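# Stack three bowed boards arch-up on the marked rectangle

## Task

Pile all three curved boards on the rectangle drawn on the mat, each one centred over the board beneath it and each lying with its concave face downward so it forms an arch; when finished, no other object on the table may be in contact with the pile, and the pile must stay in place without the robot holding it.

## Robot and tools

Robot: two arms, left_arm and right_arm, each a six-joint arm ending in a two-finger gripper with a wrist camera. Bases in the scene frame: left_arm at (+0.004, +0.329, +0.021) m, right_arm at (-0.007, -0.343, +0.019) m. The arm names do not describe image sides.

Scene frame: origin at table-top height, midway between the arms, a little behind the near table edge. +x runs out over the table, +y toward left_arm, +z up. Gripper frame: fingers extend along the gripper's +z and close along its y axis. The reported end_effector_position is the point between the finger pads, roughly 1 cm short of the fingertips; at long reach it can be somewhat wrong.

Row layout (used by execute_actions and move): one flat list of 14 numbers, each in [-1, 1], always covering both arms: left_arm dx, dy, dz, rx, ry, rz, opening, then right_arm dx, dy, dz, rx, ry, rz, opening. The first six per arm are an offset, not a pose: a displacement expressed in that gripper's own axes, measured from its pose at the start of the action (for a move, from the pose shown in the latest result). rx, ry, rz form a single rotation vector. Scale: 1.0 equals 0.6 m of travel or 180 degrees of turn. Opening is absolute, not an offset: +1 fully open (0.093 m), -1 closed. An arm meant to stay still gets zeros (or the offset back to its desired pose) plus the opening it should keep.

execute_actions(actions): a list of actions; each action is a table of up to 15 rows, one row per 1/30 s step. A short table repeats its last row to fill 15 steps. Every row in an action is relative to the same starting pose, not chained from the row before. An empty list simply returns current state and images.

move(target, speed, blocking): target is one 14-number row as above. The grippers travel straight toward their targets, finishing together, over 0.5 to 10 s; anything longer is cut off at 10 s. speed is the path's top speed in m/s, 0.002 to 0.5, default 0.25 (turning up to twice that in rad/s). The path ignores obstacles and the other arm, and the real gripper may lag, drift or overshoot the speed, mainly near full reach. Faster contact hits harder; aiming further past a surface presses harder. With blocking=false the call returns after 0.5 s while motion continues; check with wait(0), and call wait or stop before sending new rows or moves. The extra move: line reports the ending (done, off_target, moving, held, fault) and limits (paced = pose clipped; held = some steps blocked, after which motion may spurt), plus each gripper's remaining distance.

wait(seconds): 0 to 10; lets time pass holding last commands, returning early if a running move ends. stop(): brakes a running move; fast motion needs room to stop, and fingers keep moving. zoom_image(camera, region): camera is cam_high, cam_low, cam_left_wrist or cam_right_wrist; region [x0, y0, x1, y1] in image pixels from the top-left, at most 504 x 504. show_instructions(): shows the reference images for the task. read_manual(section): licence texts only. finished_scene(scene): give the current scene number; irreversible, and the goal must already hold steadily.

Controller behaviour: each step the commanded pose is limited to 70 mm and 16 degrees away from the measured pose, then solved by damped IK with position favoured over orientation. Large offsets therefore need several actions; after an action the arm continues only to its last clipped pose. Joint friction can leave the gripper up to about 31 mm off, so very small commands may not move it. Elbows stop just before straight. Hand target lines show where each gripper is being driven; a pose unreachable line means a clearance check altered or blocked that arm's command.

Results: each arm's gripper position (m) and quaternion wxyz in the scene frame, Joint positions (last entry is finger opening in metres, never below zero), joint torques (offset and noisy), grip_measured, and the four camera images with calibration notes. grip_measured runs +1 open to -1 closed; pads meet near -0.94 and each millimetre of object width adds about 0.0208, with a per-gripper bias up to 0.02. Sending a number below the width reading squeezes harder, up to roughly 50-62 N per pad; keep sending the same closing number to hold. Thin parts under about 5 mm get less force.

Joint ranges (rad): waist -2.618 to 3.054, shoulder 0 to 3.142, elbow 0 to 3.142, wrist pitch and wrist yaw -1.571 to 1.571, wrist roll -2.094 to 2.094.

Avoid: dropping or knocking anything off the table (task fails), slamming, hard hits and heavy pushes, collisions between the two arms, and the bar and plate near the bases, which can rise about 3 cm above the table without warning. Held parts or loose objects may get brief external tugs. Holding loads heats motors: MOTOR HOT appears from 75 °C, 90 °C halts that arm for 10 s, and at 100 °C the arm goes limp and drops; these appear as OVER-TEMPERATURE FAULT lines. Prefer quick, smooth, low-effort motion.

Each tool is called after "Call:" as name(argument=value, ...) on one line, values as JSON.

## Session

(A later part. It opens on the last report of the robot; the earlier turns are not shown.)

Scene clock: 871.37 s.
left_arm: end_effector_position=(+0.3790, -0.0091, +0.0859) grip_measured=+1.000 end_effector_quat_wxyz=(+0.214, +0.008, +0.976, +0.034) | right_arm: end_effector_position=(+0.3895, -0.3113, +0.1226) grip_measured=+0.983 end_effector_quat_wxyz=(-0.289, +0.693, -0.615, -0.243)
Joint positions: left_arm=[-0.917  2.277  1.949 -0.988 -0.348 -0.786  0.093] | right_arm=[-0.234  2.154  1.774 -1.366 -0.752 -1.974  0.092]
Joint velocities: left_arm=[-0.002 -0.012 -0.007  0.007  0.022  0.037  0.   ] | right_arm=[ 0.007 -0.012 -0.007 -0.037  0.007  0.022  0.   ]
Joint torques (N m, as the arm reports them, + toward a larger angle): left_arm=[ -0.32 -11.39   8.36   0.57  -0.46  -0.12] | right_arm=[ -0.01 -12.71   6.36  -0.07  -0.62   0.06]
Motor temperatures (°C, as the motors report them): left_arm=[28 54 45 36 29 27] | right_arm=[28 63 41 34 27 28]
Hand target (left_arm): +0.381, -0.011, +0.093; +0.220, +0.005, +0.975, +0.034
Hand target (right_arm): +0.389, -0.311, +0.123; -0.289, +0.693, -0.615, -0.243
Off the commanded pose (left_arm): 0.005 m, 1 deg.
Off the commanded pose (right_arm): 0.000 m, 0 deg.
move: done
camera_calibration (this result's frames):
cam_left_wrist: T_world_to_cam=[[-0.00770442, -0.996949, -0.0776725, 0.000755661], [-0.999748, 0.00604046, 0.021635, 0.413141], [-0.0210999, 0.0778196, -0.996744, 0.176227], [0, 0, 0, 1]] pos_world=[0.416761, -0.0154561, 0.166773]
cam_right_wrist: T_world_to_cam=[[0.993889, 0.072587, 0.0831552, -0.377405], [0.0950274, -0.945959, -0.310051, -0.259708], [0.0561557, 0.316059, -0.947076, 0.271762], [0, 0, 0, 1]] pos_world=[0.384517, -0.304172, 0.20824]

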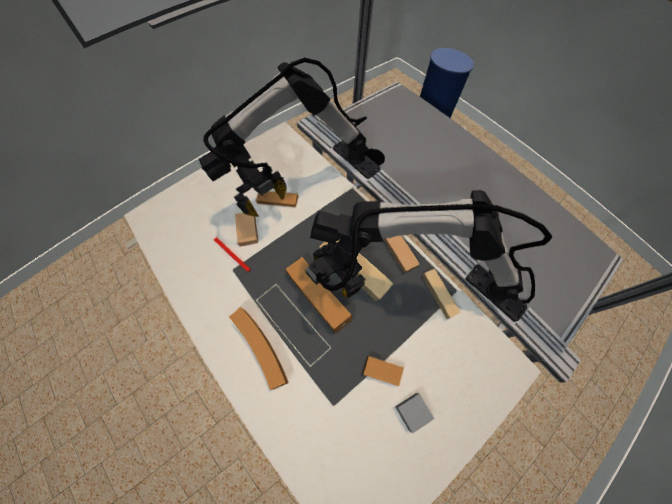

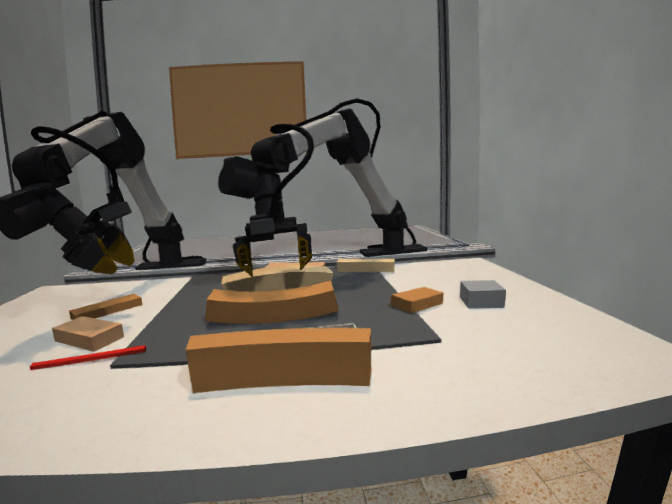

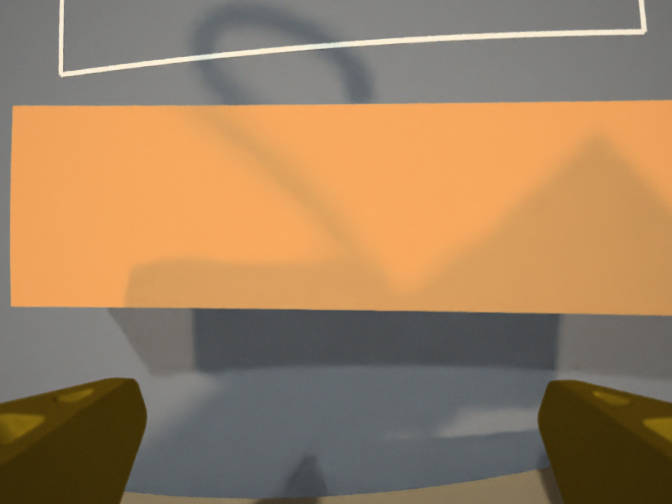

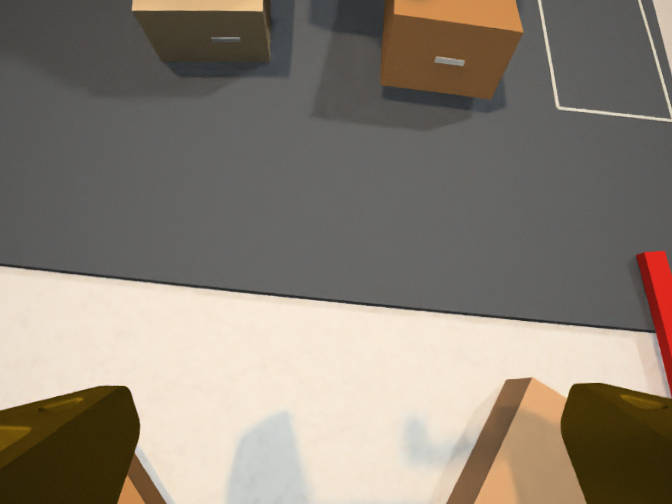

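Call:
move(target=[0.038,-0.022,0.062,0,0,0,1,0,0,0,0,0,0,1], speed=0.06)

Call:
move(target=[-0.13,0,0.04,0,0,0,1,0,0,0,0,0,0,1], speed=0.03)

Scene clock: 875.20 s.
left_arm: end_effector_position=(+0.3759, -0.0166, +0.0475) grip_measured=+1.000 end_effector_quat_wxyz=(+0.211, +0.008, +0.977, +0.035) | right_arm: end_effector_position=(+0.3895, -0.3113, +0.1226) grip_measured=+0.983 end_effector_quat_wxyz=(-0.289, +0.693, -0.615, -0.243)
Joint positions: left_arm=[-0.933  2.328  1.884 -0.885 -0.35  -0.805  0.093] | right_arm=[-0.234  2.154  1.774 -1.366 -0.752 -1.974  0.092]
Joint velocities: left_arm=[-0.022  0.002 -0.012 -0.051  0.051 -0.007  0.   ] | right_arm=[ 0.002 -0.012 -0.017 -0.022 -0.022 -0.051  0.   ]
Joint torques (N m, as the arm reports them, + toward a larger angle): left_arm=[ -0.44 -11.62   5.26   0.89  -0.4   -0.13] | right_arm=[ -0.23 -12.55   6.4   -0.07  -0.6    0.06]
Motor temperatures (°C, as the motors report them): left_arm=[28 56 45 36 29 27] | right_arm=[28 63 41 33 27 28]
Hand target (left_arm): +0.374, -0.019, +0.042; +0.214, +0.008, +0.976, +0.034
Hand target (right_arm): +0.389, -0.311, +0.123; -0.289, +0.693, -0.615, -0.243
Off the commanded pose (left_arm): 0.007 m, 0 deg.
Off the commanded pose (right_arm): 0.000 m, 0 deg.
move: done
camera_calibration (this result's frames):
cam_left_wrist: T_world_to_cam=[[-0.00634854, -0.996777, -0.0799689, -0.0101441], [-0.999611, 0.00415515, 0.0275647, 0.410579], [-0.0271435, 0.0801128, -0.996416, 0.140739], [0, 0, 0, 1]] pos_world=[0.414175, -0.0230924, 0.128106]
cam_right_wrist: T_world_to_cam=[[0.993889, 0.072587, 0.0831552, -0.377405], [0.0950274, -0.945959, -0.310051, -0.259708], [0.0561557, 0.316059, -0.947076, 0.271762], [0, 0, 0, 1]] pos_world=[0.384517, -0.304172, 0.20824]

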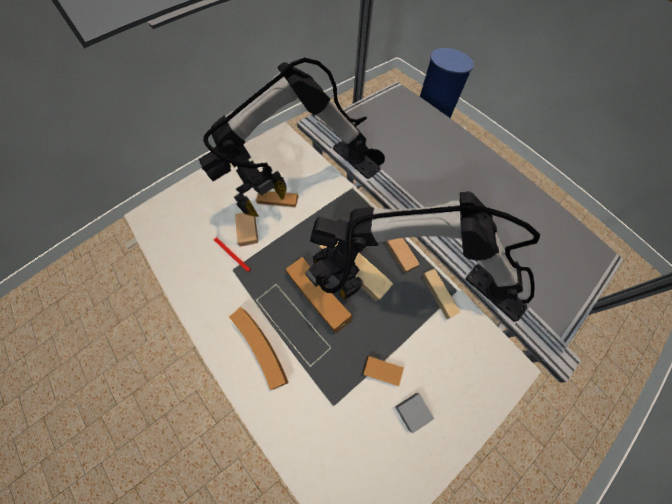

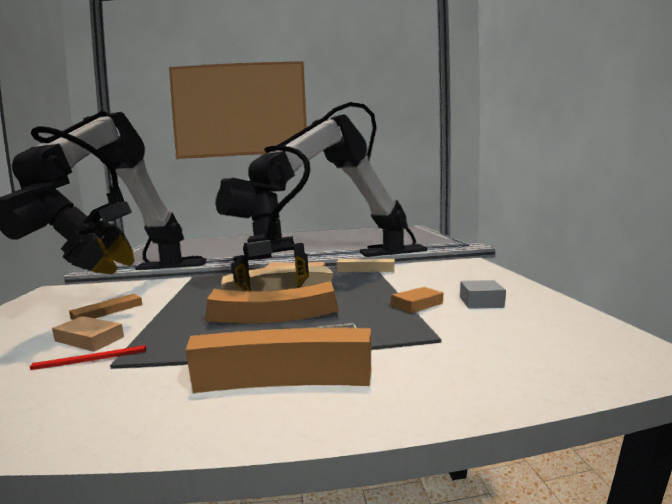

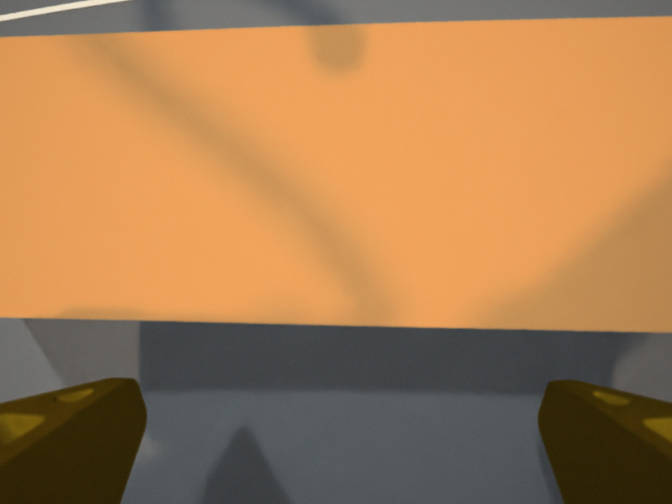

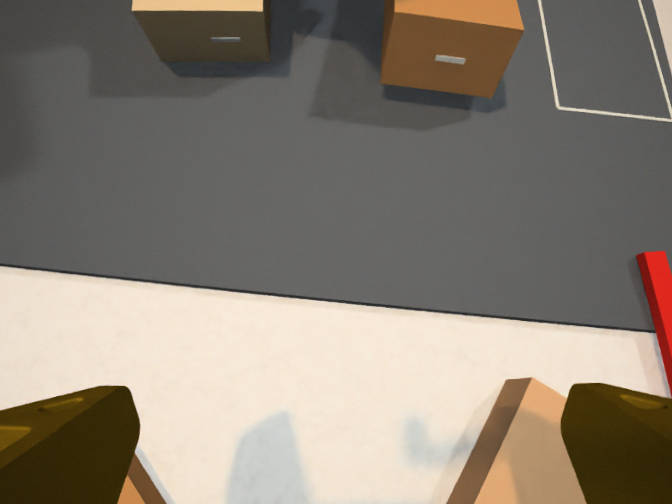

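Scene clock: 878.77 s.
left_arm: end_effector_position=(+0.4650, -0.0218, +0.0808) grip_measured=+1.000 end_effector_quat_wxyz=(+0.242, -0.003, +0.970, +0.020) | right_arm: end_effector_position=(+0.3895, -0.3113, +0.1226) grip_measured=+0.983 end_effector_quat_wxyz=(-0.289, +0.693, -0.615, -0.243)
Joint positions: left_arm=[-0.817  2.601  2.485 -1.106 -0.342 -0.695  0.093] | right_arm=[-0.234  2.154  1.774 -1.366 -0.752 -1.974  0.092]
Joint velocities: left_arm=[ 0.017  0.002  0.002 -0.037 -0.022 -0.037  0.   ] | right_arm=[-0.002  0.002 -0.012  0.022 -0.037  0.007 -0.   ]
Joint torques (N m, as the arm reports them, + toward a larger angle): left_arm=[  0.32 -10.61   6.91   0.58  -0.01   0.04] | right_arm=[ -0.16 -12.69   6.34  -0.1   -0.56   0.03]
Motor temperatures (°C, as the motors report them): left_arm=[28 57 45 36 29 27] | right_arm=[28 63 41 33 27 28]
Hand target (left_arm): +0.457, -0.018, +0.058; +0.211, +0.007, +0.977, +0.034
Hand target (right_arm): +0.389, -0.311, +0.123; -0.289, +0.693, -0.615, -0.243
Off the commanded pose (left_arm): 0.025 m, 4 deg.
Off the commanded pose (right_arm): 0.000 m, 0 deg.
move: off_target (left_arm)
camera_calibration (this result's frames):
cam_left_wrist: T_world_to_cam=[[0.00990546, -0.998867, -0.0465464, -0.0223868], [-0.999297, -0.00820445, -0.0365944, 0.503441], [0.0361711, 0.0468761, -0.998246, 0.146803], [0, 0, 0, 1]] pos_world=[0.497998, -0.0251125, 0.163926]
cam_right_wrist: T_world_to_cam=[[0.993889, 0.072587, 0.0831552, -0.377405], [0.0950274, -0.945959, -0.310051, -0.259708], [0.0561557, 0.316059, -0.947076, 0.271762], [0, 0, 0, 1]] pos_world=[0.384517, -0.304172, 0.20824]

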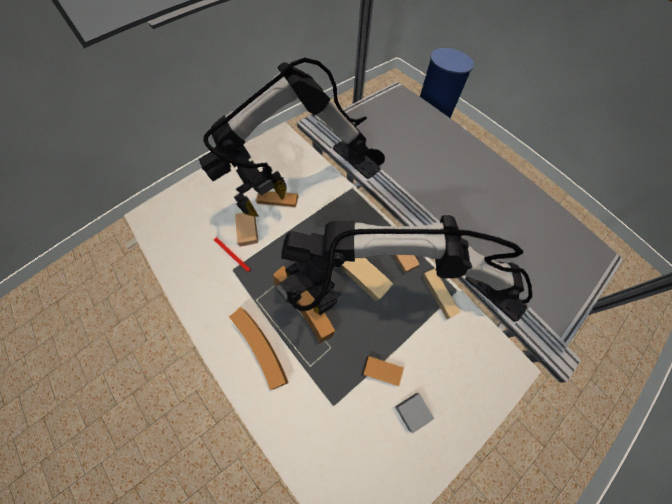

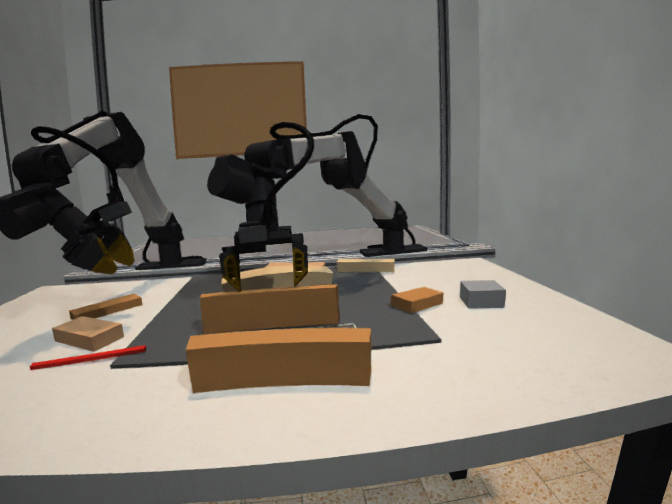

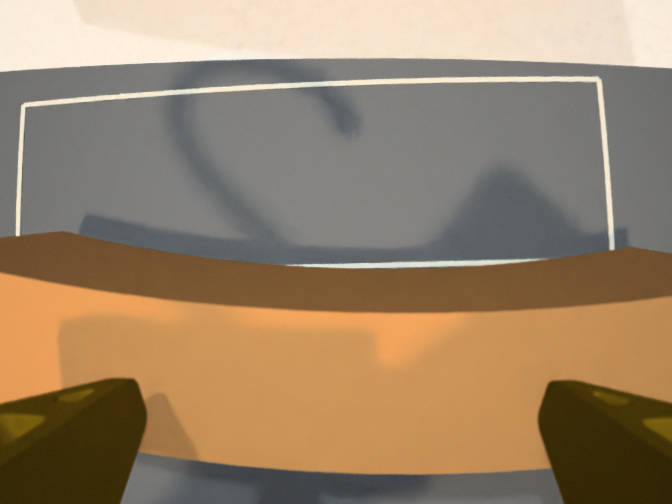

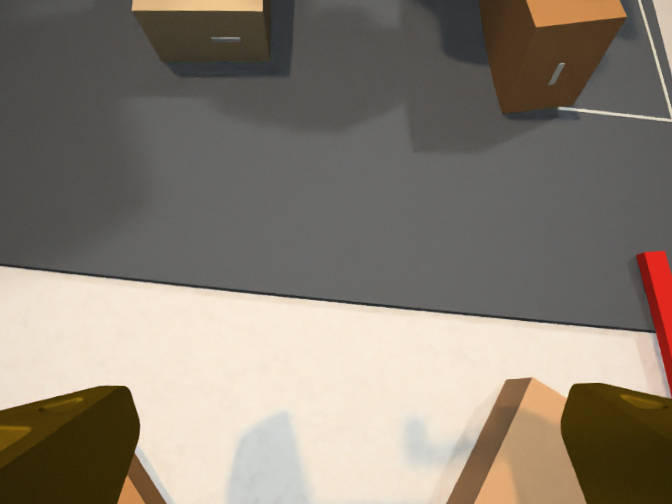

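Call:
move(target=[0.06,0,-0.052,0,0,0,1,0,0,0,0,0,0,1], speed=0.05)

Scene clock: 882.10 s.
left_arm: end_effector_position=(+0.4178, -0.0192, +0.0839) grip_measured=+1.000 end_effector_quat_wxyz=(+0.229, +0.001, +0.973, +0.029) | right_arm: end_effector_position=(+0.3895, -0.3113, +0.1226) grip_measured=+0.983 end_effector_quat_wxyz=(-0.289, +0.693, -0.615, -0.243)
Joint positions: left_arm=[-0.876  2.414  2.166 -1.026 -0.354 -0.754  0.093] | right_arm=[-0.234  2.154  1.774 -1.366 -0.752 -1.974  0.092]
Joint velocities: left_arm=[-0.002  0.002 -0.007 -0.066 -0.007  0.007  0.   ] | right_arm=[-0.007 -0.002  0.002 -0.081 -0.051 -0.037  0.   ]
Joint torques (N m, as the arm reports them, + toward a larger angle): left_arm=[ -0.37 -14.2    5.33   1.01  -0.46  -0.16] | right_arm=[ -0.12 -12.62   6.51  -0.11  -0.56   0.  ]
Motor temperatures (°C, as the motors report them): left_arm=[28 59 45 36 29 27] | right_arm=[28 62 41 33 27 28]
Hand target (left_arm): +0.418, -0.023, +0.091; +0.242, -0.003, +0.970, +0.021
Hand target (right_arm): +0.389, -0.311, +0.123; -0.289, +0.693, -0.615, -0.243
Off the commanded pose (left_arm): 0.008 m, 2 deg.
Off the commanded pose (right_arm): 0.000 m, 0 deg.
move: done
camera_calibration (this result's frames):
cam_left_wrist: T_world_to_cam=[[0.00612754, -0.997923, -0.0641241, -0.0161001], [-0.999941, -0.00554185, -0.00930766, 0.454498], [0.00893297, 0.0641773, -0.997899, 0.163083], [0, 0, 0, 1]] pos_world=[0.453114, -0.0240142, 0.165938]
cam_right_wrist: T_world_to_cam=[[0.993889, 0.072587, 0.0831552, -0.377405], [0.0950274, -0.945959, -0.310051, -0.259708], [0.0561557, 0.316059, -0.947076, 0.271762], [0, 0, 0, 1]] pos_world=[0.384517, -0.304172, 0.20824]

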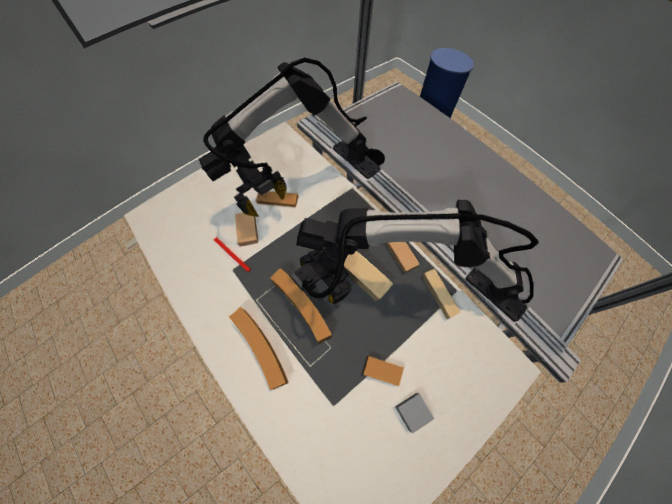

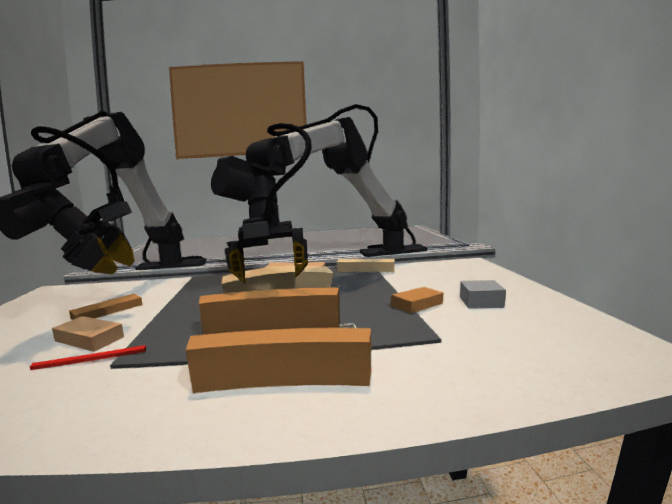

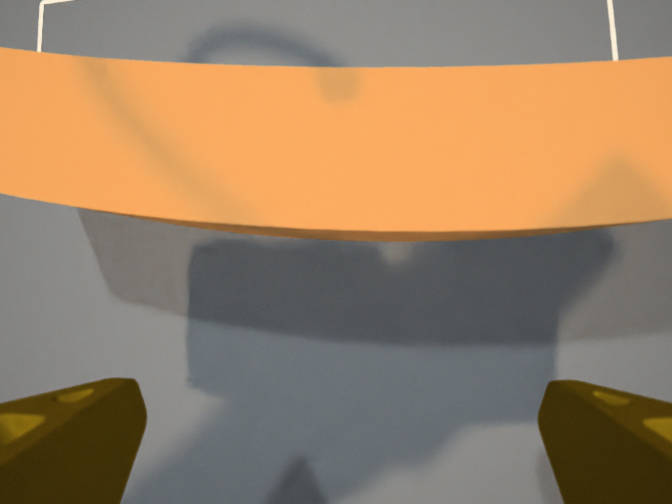

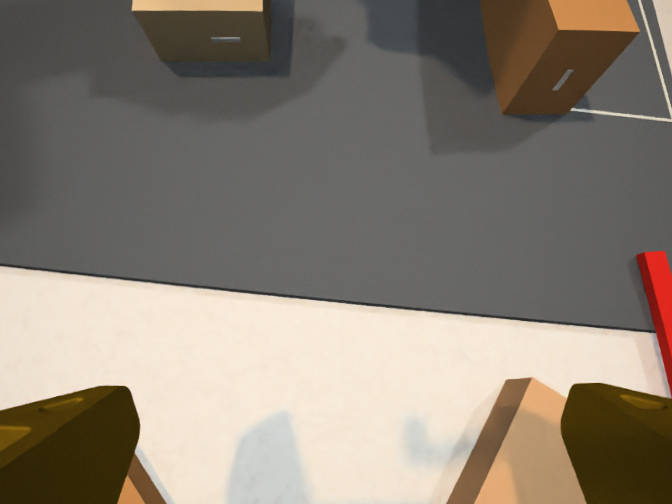

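Call:
move(target=[0.003,0,0.062,0,0,0,1,0,0,0,0,0,0,1], speed=0.05)

Call:
move(target=[-0.097,0,0.048,0,0,0,1,0,0,0,0,0,0,1], speed=0.03)

Scene clock: 885.30 s.
left_arm: end_effector_position=(+0.4276, -0.0209, +0.0548) grip_measured=+1.000 end_effector_quat_wxyz=(+0.228, +0.004, +0.973, +0.031) | right_arm: end_effector_position=(+0.3895, -0.3113, +0.1226) grip_measured=+0.983 end_effector_quat_wxyz=(-0.289, +0.693, -0.615, -0.243)
Joint positions: left_arm=[-0.866  2.469  2.151 -0.955 -0.352 -0.737  0.093] | right_arm=[-0.234  2.154  1.774 -1.366 -0.752 -1.974  0.092]
Joint velocities: left_arm=[-0.012  0.002 -0.002  0.022  0.022 -0.007  0.   ] | right_arm=[-0.002 -0.007  0.002  0.051  0.051  0.022  0.   ]
Joint torques (N m, as the arm reports them, + toward a larger angle): left_arm=[  1.21 -12.7    5.22   1.02  -0.21  -0.08] | right_arm=[ -0.45 -12.71   6.36  -0.09  -0.6    0.07]
Motor temperatures (°C, as the motors report them): left_arm=[28 61 45 36 29 27] | right_arm=[28 62 40 33 27 28]
Hand target (left_arm): +0.433, -0.017, +0.050; +0.228, +0.000, +0.973, +0.029
Hand target (right_arm): +0.389, -0.311, +0.123; -0.289, +0.693, -0.615, -0.243
Off the commanded pose (left_arm): 0.008 m, 0 deg.
Off the commanded pose (right_arm): 0.000 m, 0 deg.
move: done
camera_calibration (this result's frames):
cam_left_wrist: T_world_to_cam=[[0.00101218, -0.997513, -0.0704821, -0.0171758], [-0.999968, -0.000449717, -0.00799569, 0.464035], [0.0079441, 0.0704879, -0.997481, 0.134667], [0, 0, 0, 1]] pos_world=[0.462968, -0.0264169, 0.136828]
cam_right_wrist: T_world_to_cam=[[0.993889, 0.072587, 0.0831552, -0.377405], [0.0950274, -0.945959, -0.310051, -0.259708], [0.0561557, 0.316059, -0.947076, 0.271762], [0, 0, 0, 1]] pos_world=[0.384517, -0.304172, 0.20824]

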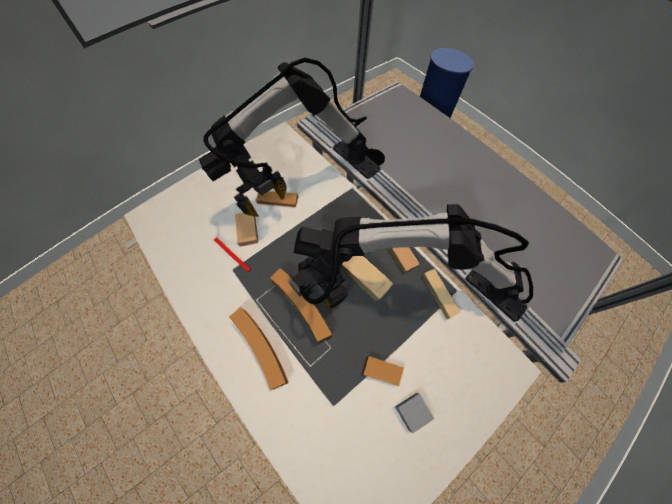

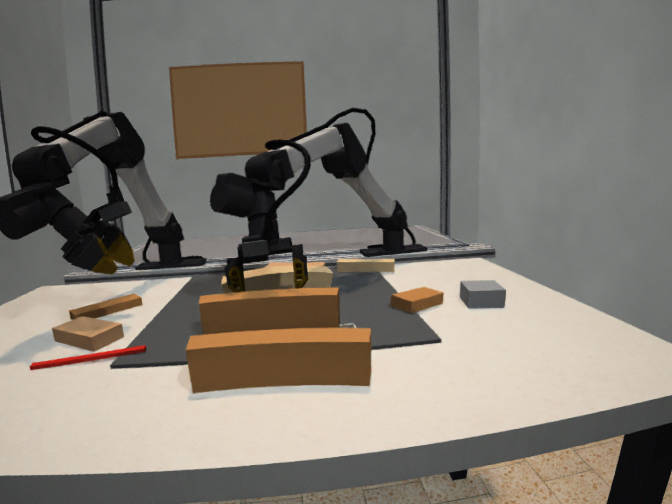

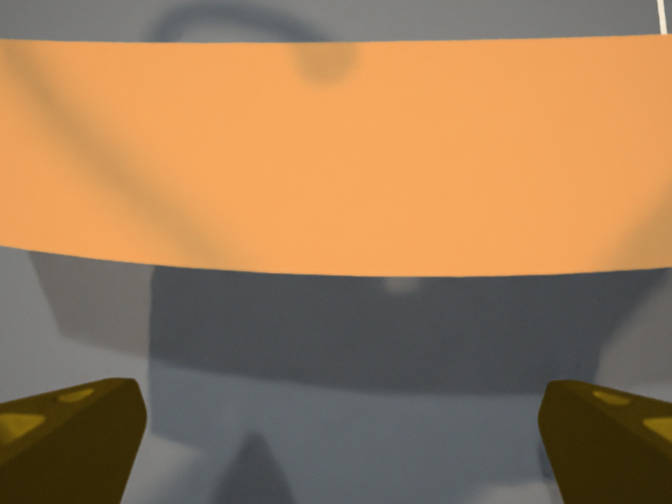

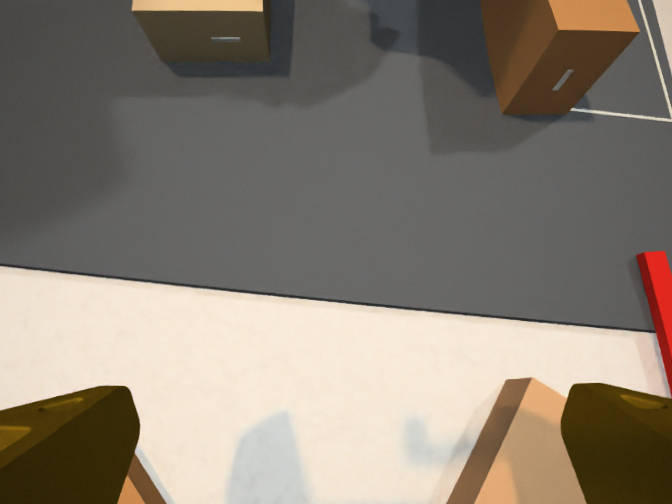

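Scene clock: 887.80 s.
left_arm: end_effector_position=(+0.4715, -0.0271, +0.0640) grip_measured=+1.000 end_effector_quat_wxyz=(+0.223, +0.022, +0.974, +0.029) | right_arm: end_effector_position=(+0.3895, -0.3113, +0.1226) grip_measured=+0.983 end_effector_quat_wxyz=(-0.289, +0.693, -0.615, -0.243)
Joint positions: left_arm=[-0.811  2.806  2.834 -1.284 -0.32  -0.647  0.093] | right_arm=[-0.234  2.154  1.774 -1.366 -0.752 -1.974  0.092]
Joint velocities: left_arm=[-0.007 -0.017  0.017 -0.081 -0.007  0.037  0.   ] | right_arm=[-0.012 -0.017 -0.002 -0.007 -0.007  0.051  0.001]
Joint torques (N m, as the arm reports them, + toward a larger angle): left_arm=[  2.56 -11.51   7.33   1.26  -0.32  -0.09] | right_arm=[ -0.17 -12.55   6.24  -0.11  -0.62   0.  ]
Motor temperatures (°C, as the motors report them): left_arm=[28 62 45 36 29 27] | right_arm=[28 62 40 33 27 28]
Hand target (left_arm): +0.491, -0.020, +0.056; +0.237, +0.006, +0.971, +0.023
Hand target (right_arm): +0.389, -0.311, +0.123; -0.289, +0.693, -0.615, -0.243
Off the commanded pose (left_arm): 0.024 m, 2 deg.
Off the commanded pose (right_arm): 0.000 m, 0 deg.
elbow stopped short (left arm): the move would have taken joint 3 (elbow) straighter than the controller allows; a more bent joint 3 avoids this.
move: off_target (left_arm)
camera_calibration (this result's frames):
cam_left_wrist: T_world_to_cam=[[-0.0354156, -0.996572, -0.0747611, -0.00534187], [-0.999371, 0.0351784, 0.00448815, 0.507914], [-0.00184279, 0.074873, -0.997191, 0.148613], [0, 0, 0, 1]] pos_world=[0.507679, -0.0343183, 0.145517]
cam_right_wrist: T_world_to_cam=[[0.993889, 0.072587, 0.0831552, -0.377405], [0.0950274, -0.945959, -0.310051, -0.259708], [0.0561557, 0.316059, -0.947076, 0.271762], [0, 0, 0, 1]] pos_world=[0.384517, -0.304172, 0.20824]

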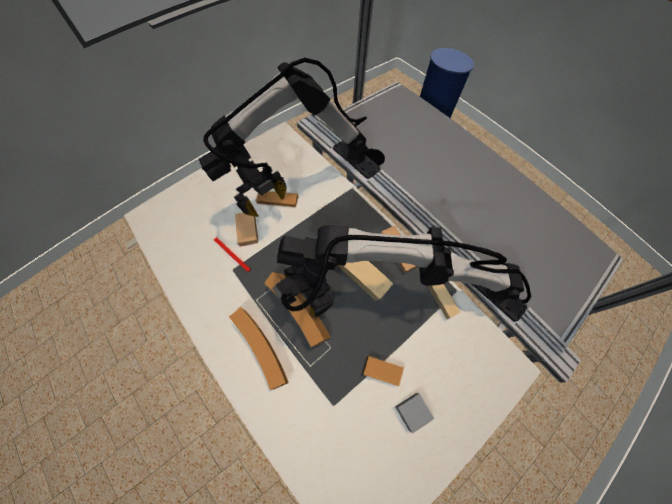

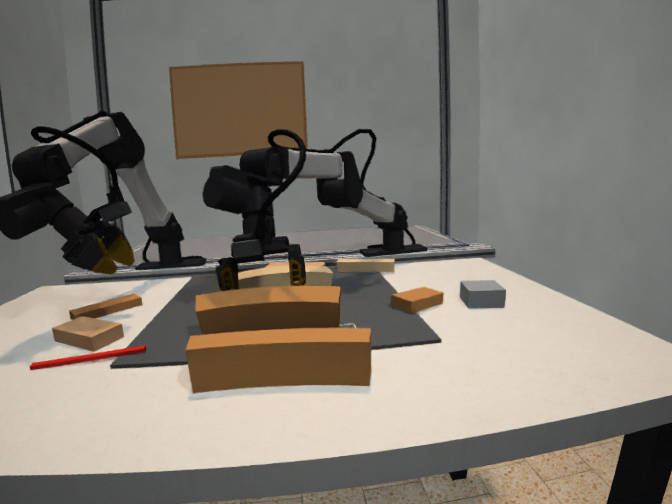

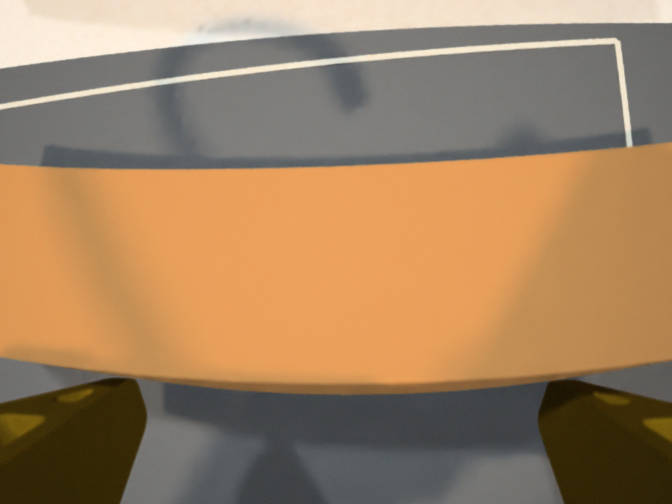

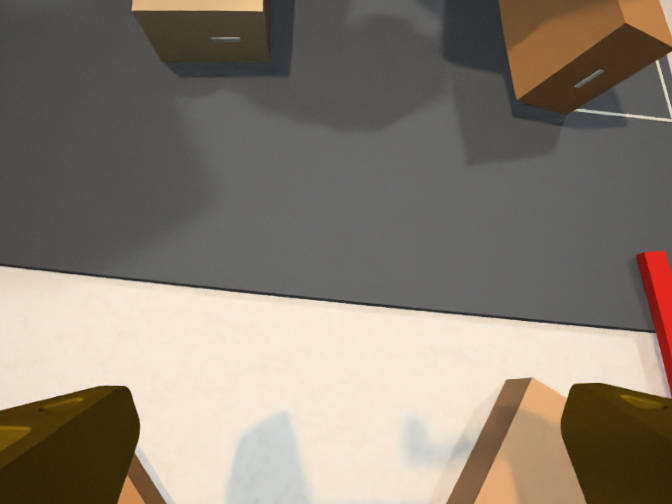

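Tilted midway; add tilt to reach further.

Call:
move(target=[-0.06,0,0.03,0,-0.08,0,1,0,0,0,0,0,0,1], speed=0.03)

Call:
move(target=[0.1,0.4,-0.2,0,0,0,1,0,0,0,0,0,0,1], speed=0.2)

Scene clock: 893.70 s.
left_arm: end_effector_position=(+0.4997, -0.0293, +0.0514) grip_measured=+1.000 end_effector_quat_wxyz=(+0.317, +0.031, +0.947, +0.032) | right_arm: end_effector_position=(+0.3895, -0.3113, +0.1226) grip_measured=+0.983 end_effector_quat_wxyz=(-0.289, +0.693, -0.615, -0.243)
Joint positions: left_arm=[-0.814  2.628  2.346 -0.806 -0.44  -0.57   0.093] | right_arm=[-0.234  2.154  1.774 -1.366 -0.752 -1.974  0.092]
Joint velocities: left_arm=[ 0.007  0.012 -0.022 -0.007 -0.066  0.007  0.   ] | right_arm=[-0.002 -0.007  0.002 -0.037 -0.007 -0.022  0.001]
Joint torques (N m, as the arm reports them, + toward a larger angle): left_arm=[  0.88 -15.3    5.53   1.53  -0.53   0.01] | right_arm=[ -0.34 -12.68   6.2   -0.08  -0.61   0.02]
Motor temperatures (°C, as the motors report them): left_arm=[28 65 45 37 29 27] | right_arm=[28 62 40 33 27 28]
Hand target (left_arm): +0.511, -0.027, +0.063; +0.342, +0.024, +0.939, +0.028
Hand target (right_arm): +0.389, -0.311, +0.123; -0.289, +0.693, -0.615, -0.243
Off the commanded pose (left_arm): 0.017 m, 3 deg.
Off the commanded pose (right_arm): 0.000 m, 0 deg.
move: off_target (left_arm)
camera_calibration (this result's frames):
cam_left_wrist: T_world_to_cam=[[-0.0432621, -0.994939, -0.0906878, -0.00268447], [-0.980048, 0.0598893, -0.189521, 0.537219], [0.193993, 0.0806794, -0.97768, 0.0375924], [0, 0, 0, 1]] pos_world=[0.519092, -0.0378775, 0.138324]
cam_right_wrist: T_world_to_cam=[[0.993889, 0.072587, 0.0831552, -0.377405], [0.0950274, -0.945959, -0.310051, -0.259708], [0.0561557, 0.316059, -0.947076, 0.271762], [0, 0, 0, 1]] pos_world=[0.384517, -0.304172, 0.20824]

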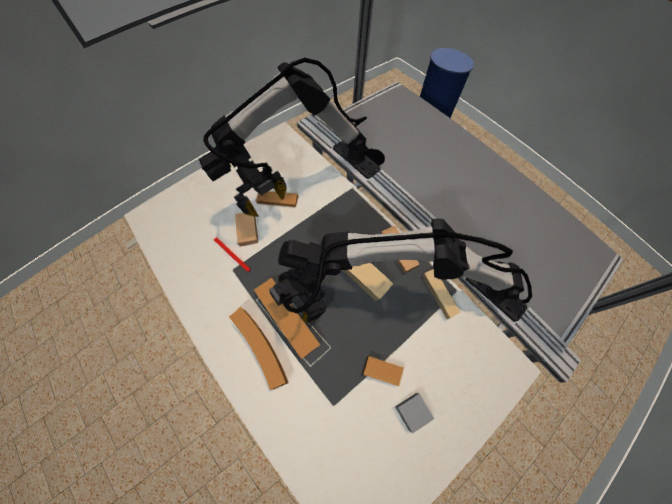

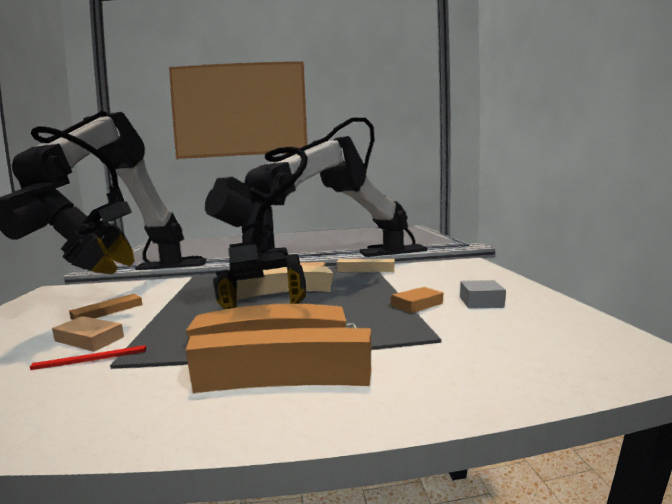

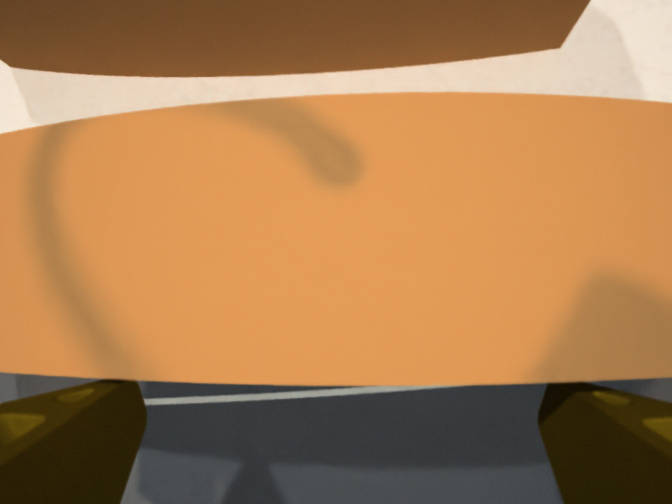

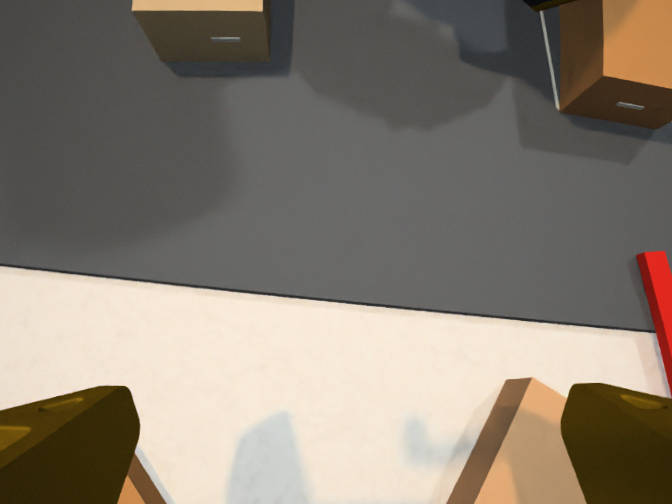

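Scene clock: 895.63 s.
left_arm: end_effector_position=(+0.3868, +0.2076, +0.1270) grip_measured=+1.000 end_effector_quat_wxyz=(+0.310, +0.031, +0.950, +0.035) | right_arm: end_effector_position=(+0.3895, -0.3113, +0.1226) grip_measured=+0.983 end_effector_quat_wxyz=(-0.289, +0.693, -0.615, -0.243)
Joint positions: left_arm=[-0.486  1.608  1.072 -0.462 -0.272 -0.273  0.093] | right_arm=[-0.234  2.154  1.774 -1.366 -0.752 -1.974  0.092]
Joint velocities: left_arm=[-0.002 -0.007  0.022 -0.051 -0.037  0.022  0.   ] | right_arm=[-0.007  0.002 -0.002 -0.022  0.037  0.007 -0.001]
Joint torques (N m, as the arm reports them, + toward a larger angle): left_arm=[ 0.71 -7.91  5.28  1.44 -0.2  -0.05] | right_arm=[ -0.2  -12.69   6.29  -0.12  -0.58   0.02]
Motor temperatures (°C, as the motors report them): left_arm=[28 65 45 37 29 27] | right_arm=[28 62 40 33 27 28]
Hand target (left_arm): +0.386, +0.210, +0.127; +0.315, +0.031, +0.948, +0.031
Hand target (right_arm): +0.389, -0.311, +0.123; -0.289, +0.693, -0.615, -0.243
Off the commanded pose (left_arm): 0.005 m, 1 deg.
Off the commanded pose (right_arm): 0.000 m, 0 deg.
move: done
camera_calibration (this result's frames):
cam_left_wrist: T_world_to_cam=[[-0.0419397, -0.994595, -0.0949815, 0.234938], [-0.982829, 0.0581661, -0.175109, 0.426352], [0.179688, 0.0860066, -0.979957, 0.118959], [0, 0, 0, 1]] pos_world=[0.407509, 0.198637, 0.213548]
cam_right_wrist: T_world_to_cam=[[0.993889, 0.072587, 0.0831552, -0.377405], [0.0950274, -0.945959, -0.310051, -0.259708], [0.0561557, 0.316059, -0.947076, 0.271762], [0, 0, 0, 1]] pos_world=[0.384517, -0.304172, 0.20824]

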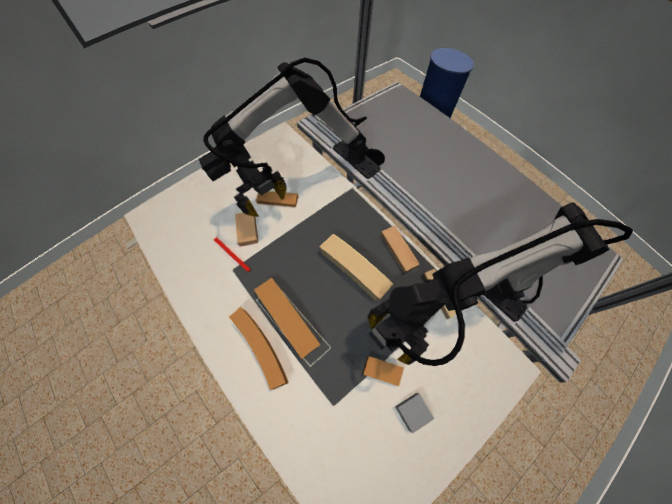

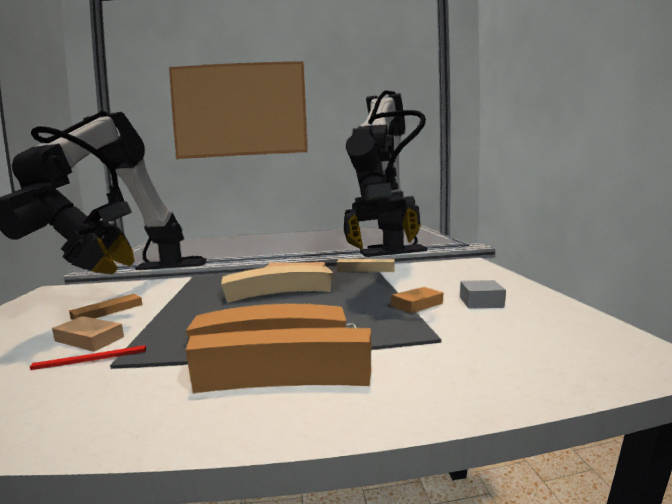

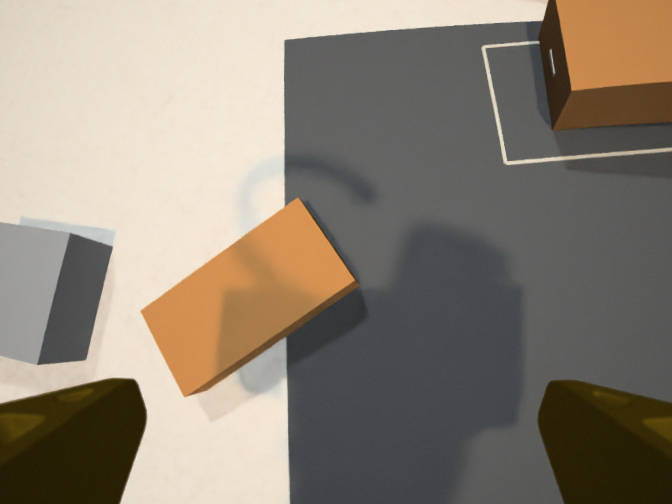

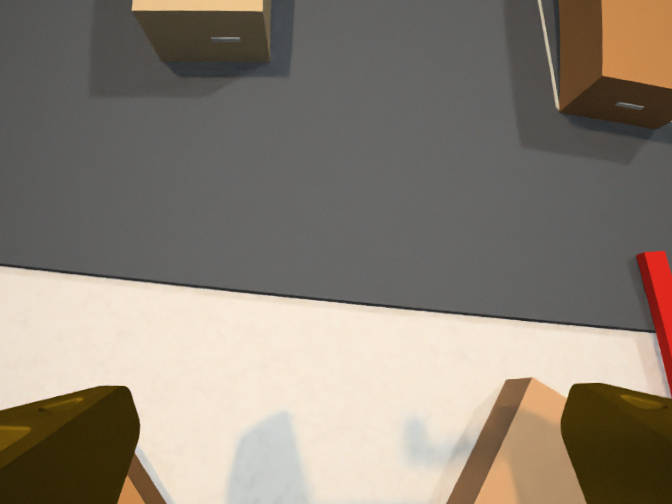

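Call:
execute_actions(actions=[])

Scene clock: 905.43 s.
left_arm: end_effector_position=(+0.3867, +0.2073, +0.1269) grip_measured=+1.000 end_effector_quat_wxyz=(+0.310, +0.032, +0.950, +0.034) | right_arm: end_effector_position=(+0.3895, -0.3113, +0.1226) grip_measured=+0.983 end_effector_quat_wxyz=(-0.289, +0.693, -0.615, -0.243)
Joint positions: left_arm=[-0.486  1.608  1.072 -0.462 -0.27  -0.271  0.093] | right_arm=[-0.234  2.154  1.774 -1.366 -0.752 -1.974  0.092]
Joint velocities: left_arm=[-0.002 -0.007 -0.012  0.007  0.007  0.037  0.   ] | right_arm=[-0.002 -0.002 -0.012 -0.022 -0.095 -0.007 -0.001]
Joint torques (N m, as the arm reports them, + toward a larger angle): left_arm=[ 0.82 -7.85  5.1   1.48 -0.15 -0.05] | right_arm=[ -0.32 -12.58   6.5   -0.08  -0.61  -0.03]
Motor temperatures (°C, as the motors report them): left_arm=[28 63 45 38 29 27] | right_arm=[28 62 40 33 27 28]
Hand target (left_arm): +0.386, +0.210, +0.127; +0.315, +0.031, +0.948, +0.031
Hand target (right_arm): +0.389, -0.311, +0.123; -0.289, +0.693, -0.615, -0.243
Off the commanded pose (left_arm): 0.005 m, 1 deg.
Off the commanded pose (right_arm): 0.000 m, 0 deg.
camera_calibration (this result's frames):
cam_left_wrist: T_world_to_cam=[[-0.0445665, -0.994516, -0.0946177, 0.235581], [-0.982808, 0.0606334, -0.174393, 0.425665], [0.179173, 0.0852189, -0.98012, 0.119307], [0, 0, 0, 1]] pos_world=[0.407469, 0.198312, 0.213458]
cam_right_wrist: T_world_to_cam=[[0.993889, 0.072587, 0.0831552, -0.377405], [0.0950274, -0.945959, -0.310051, -0.259708], [0.0561557, 0.316059, -0.947076, 0.271762], [0, 0, 0, 1]] pos_world=[0.384517, -0.304172, 0.20824]

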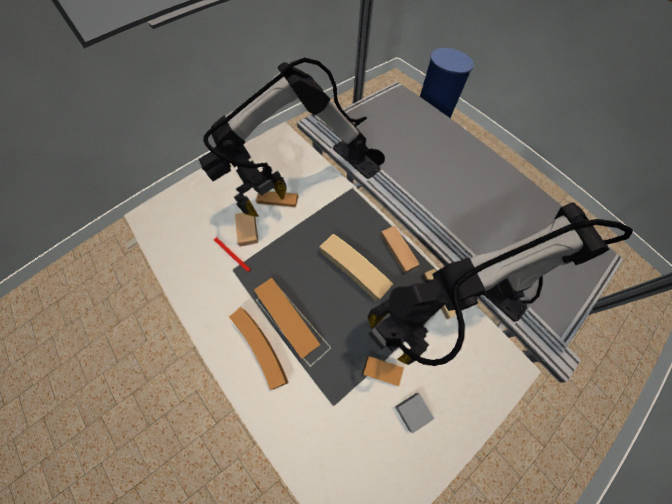

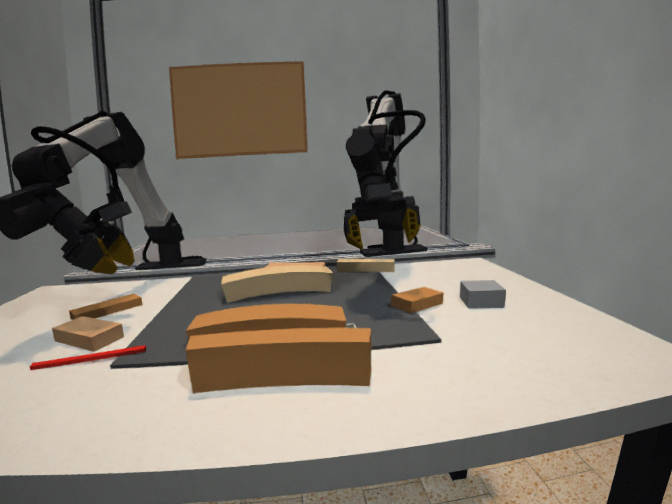

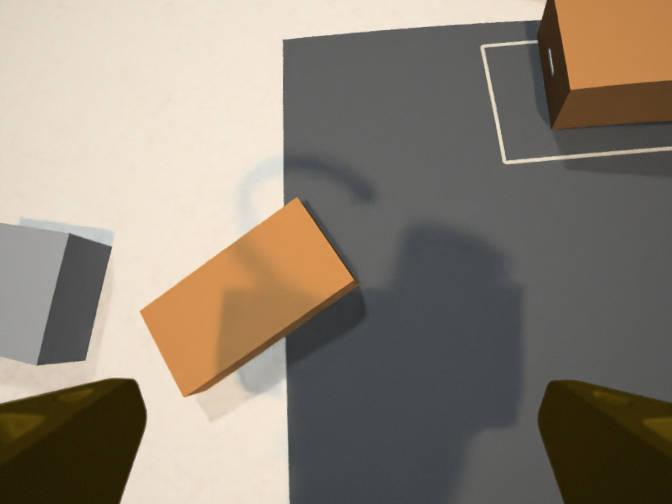

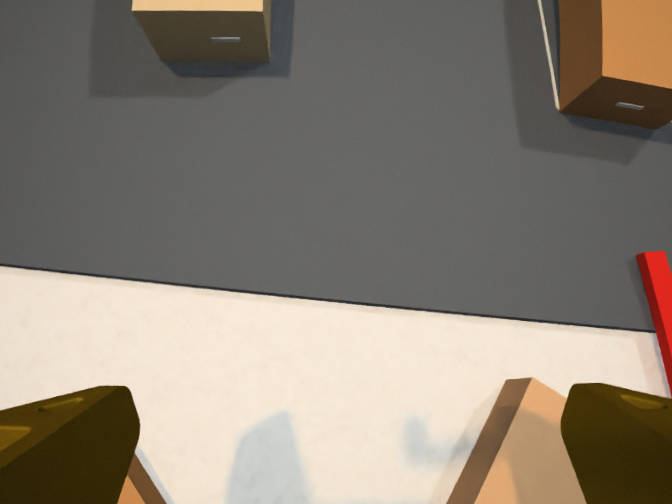

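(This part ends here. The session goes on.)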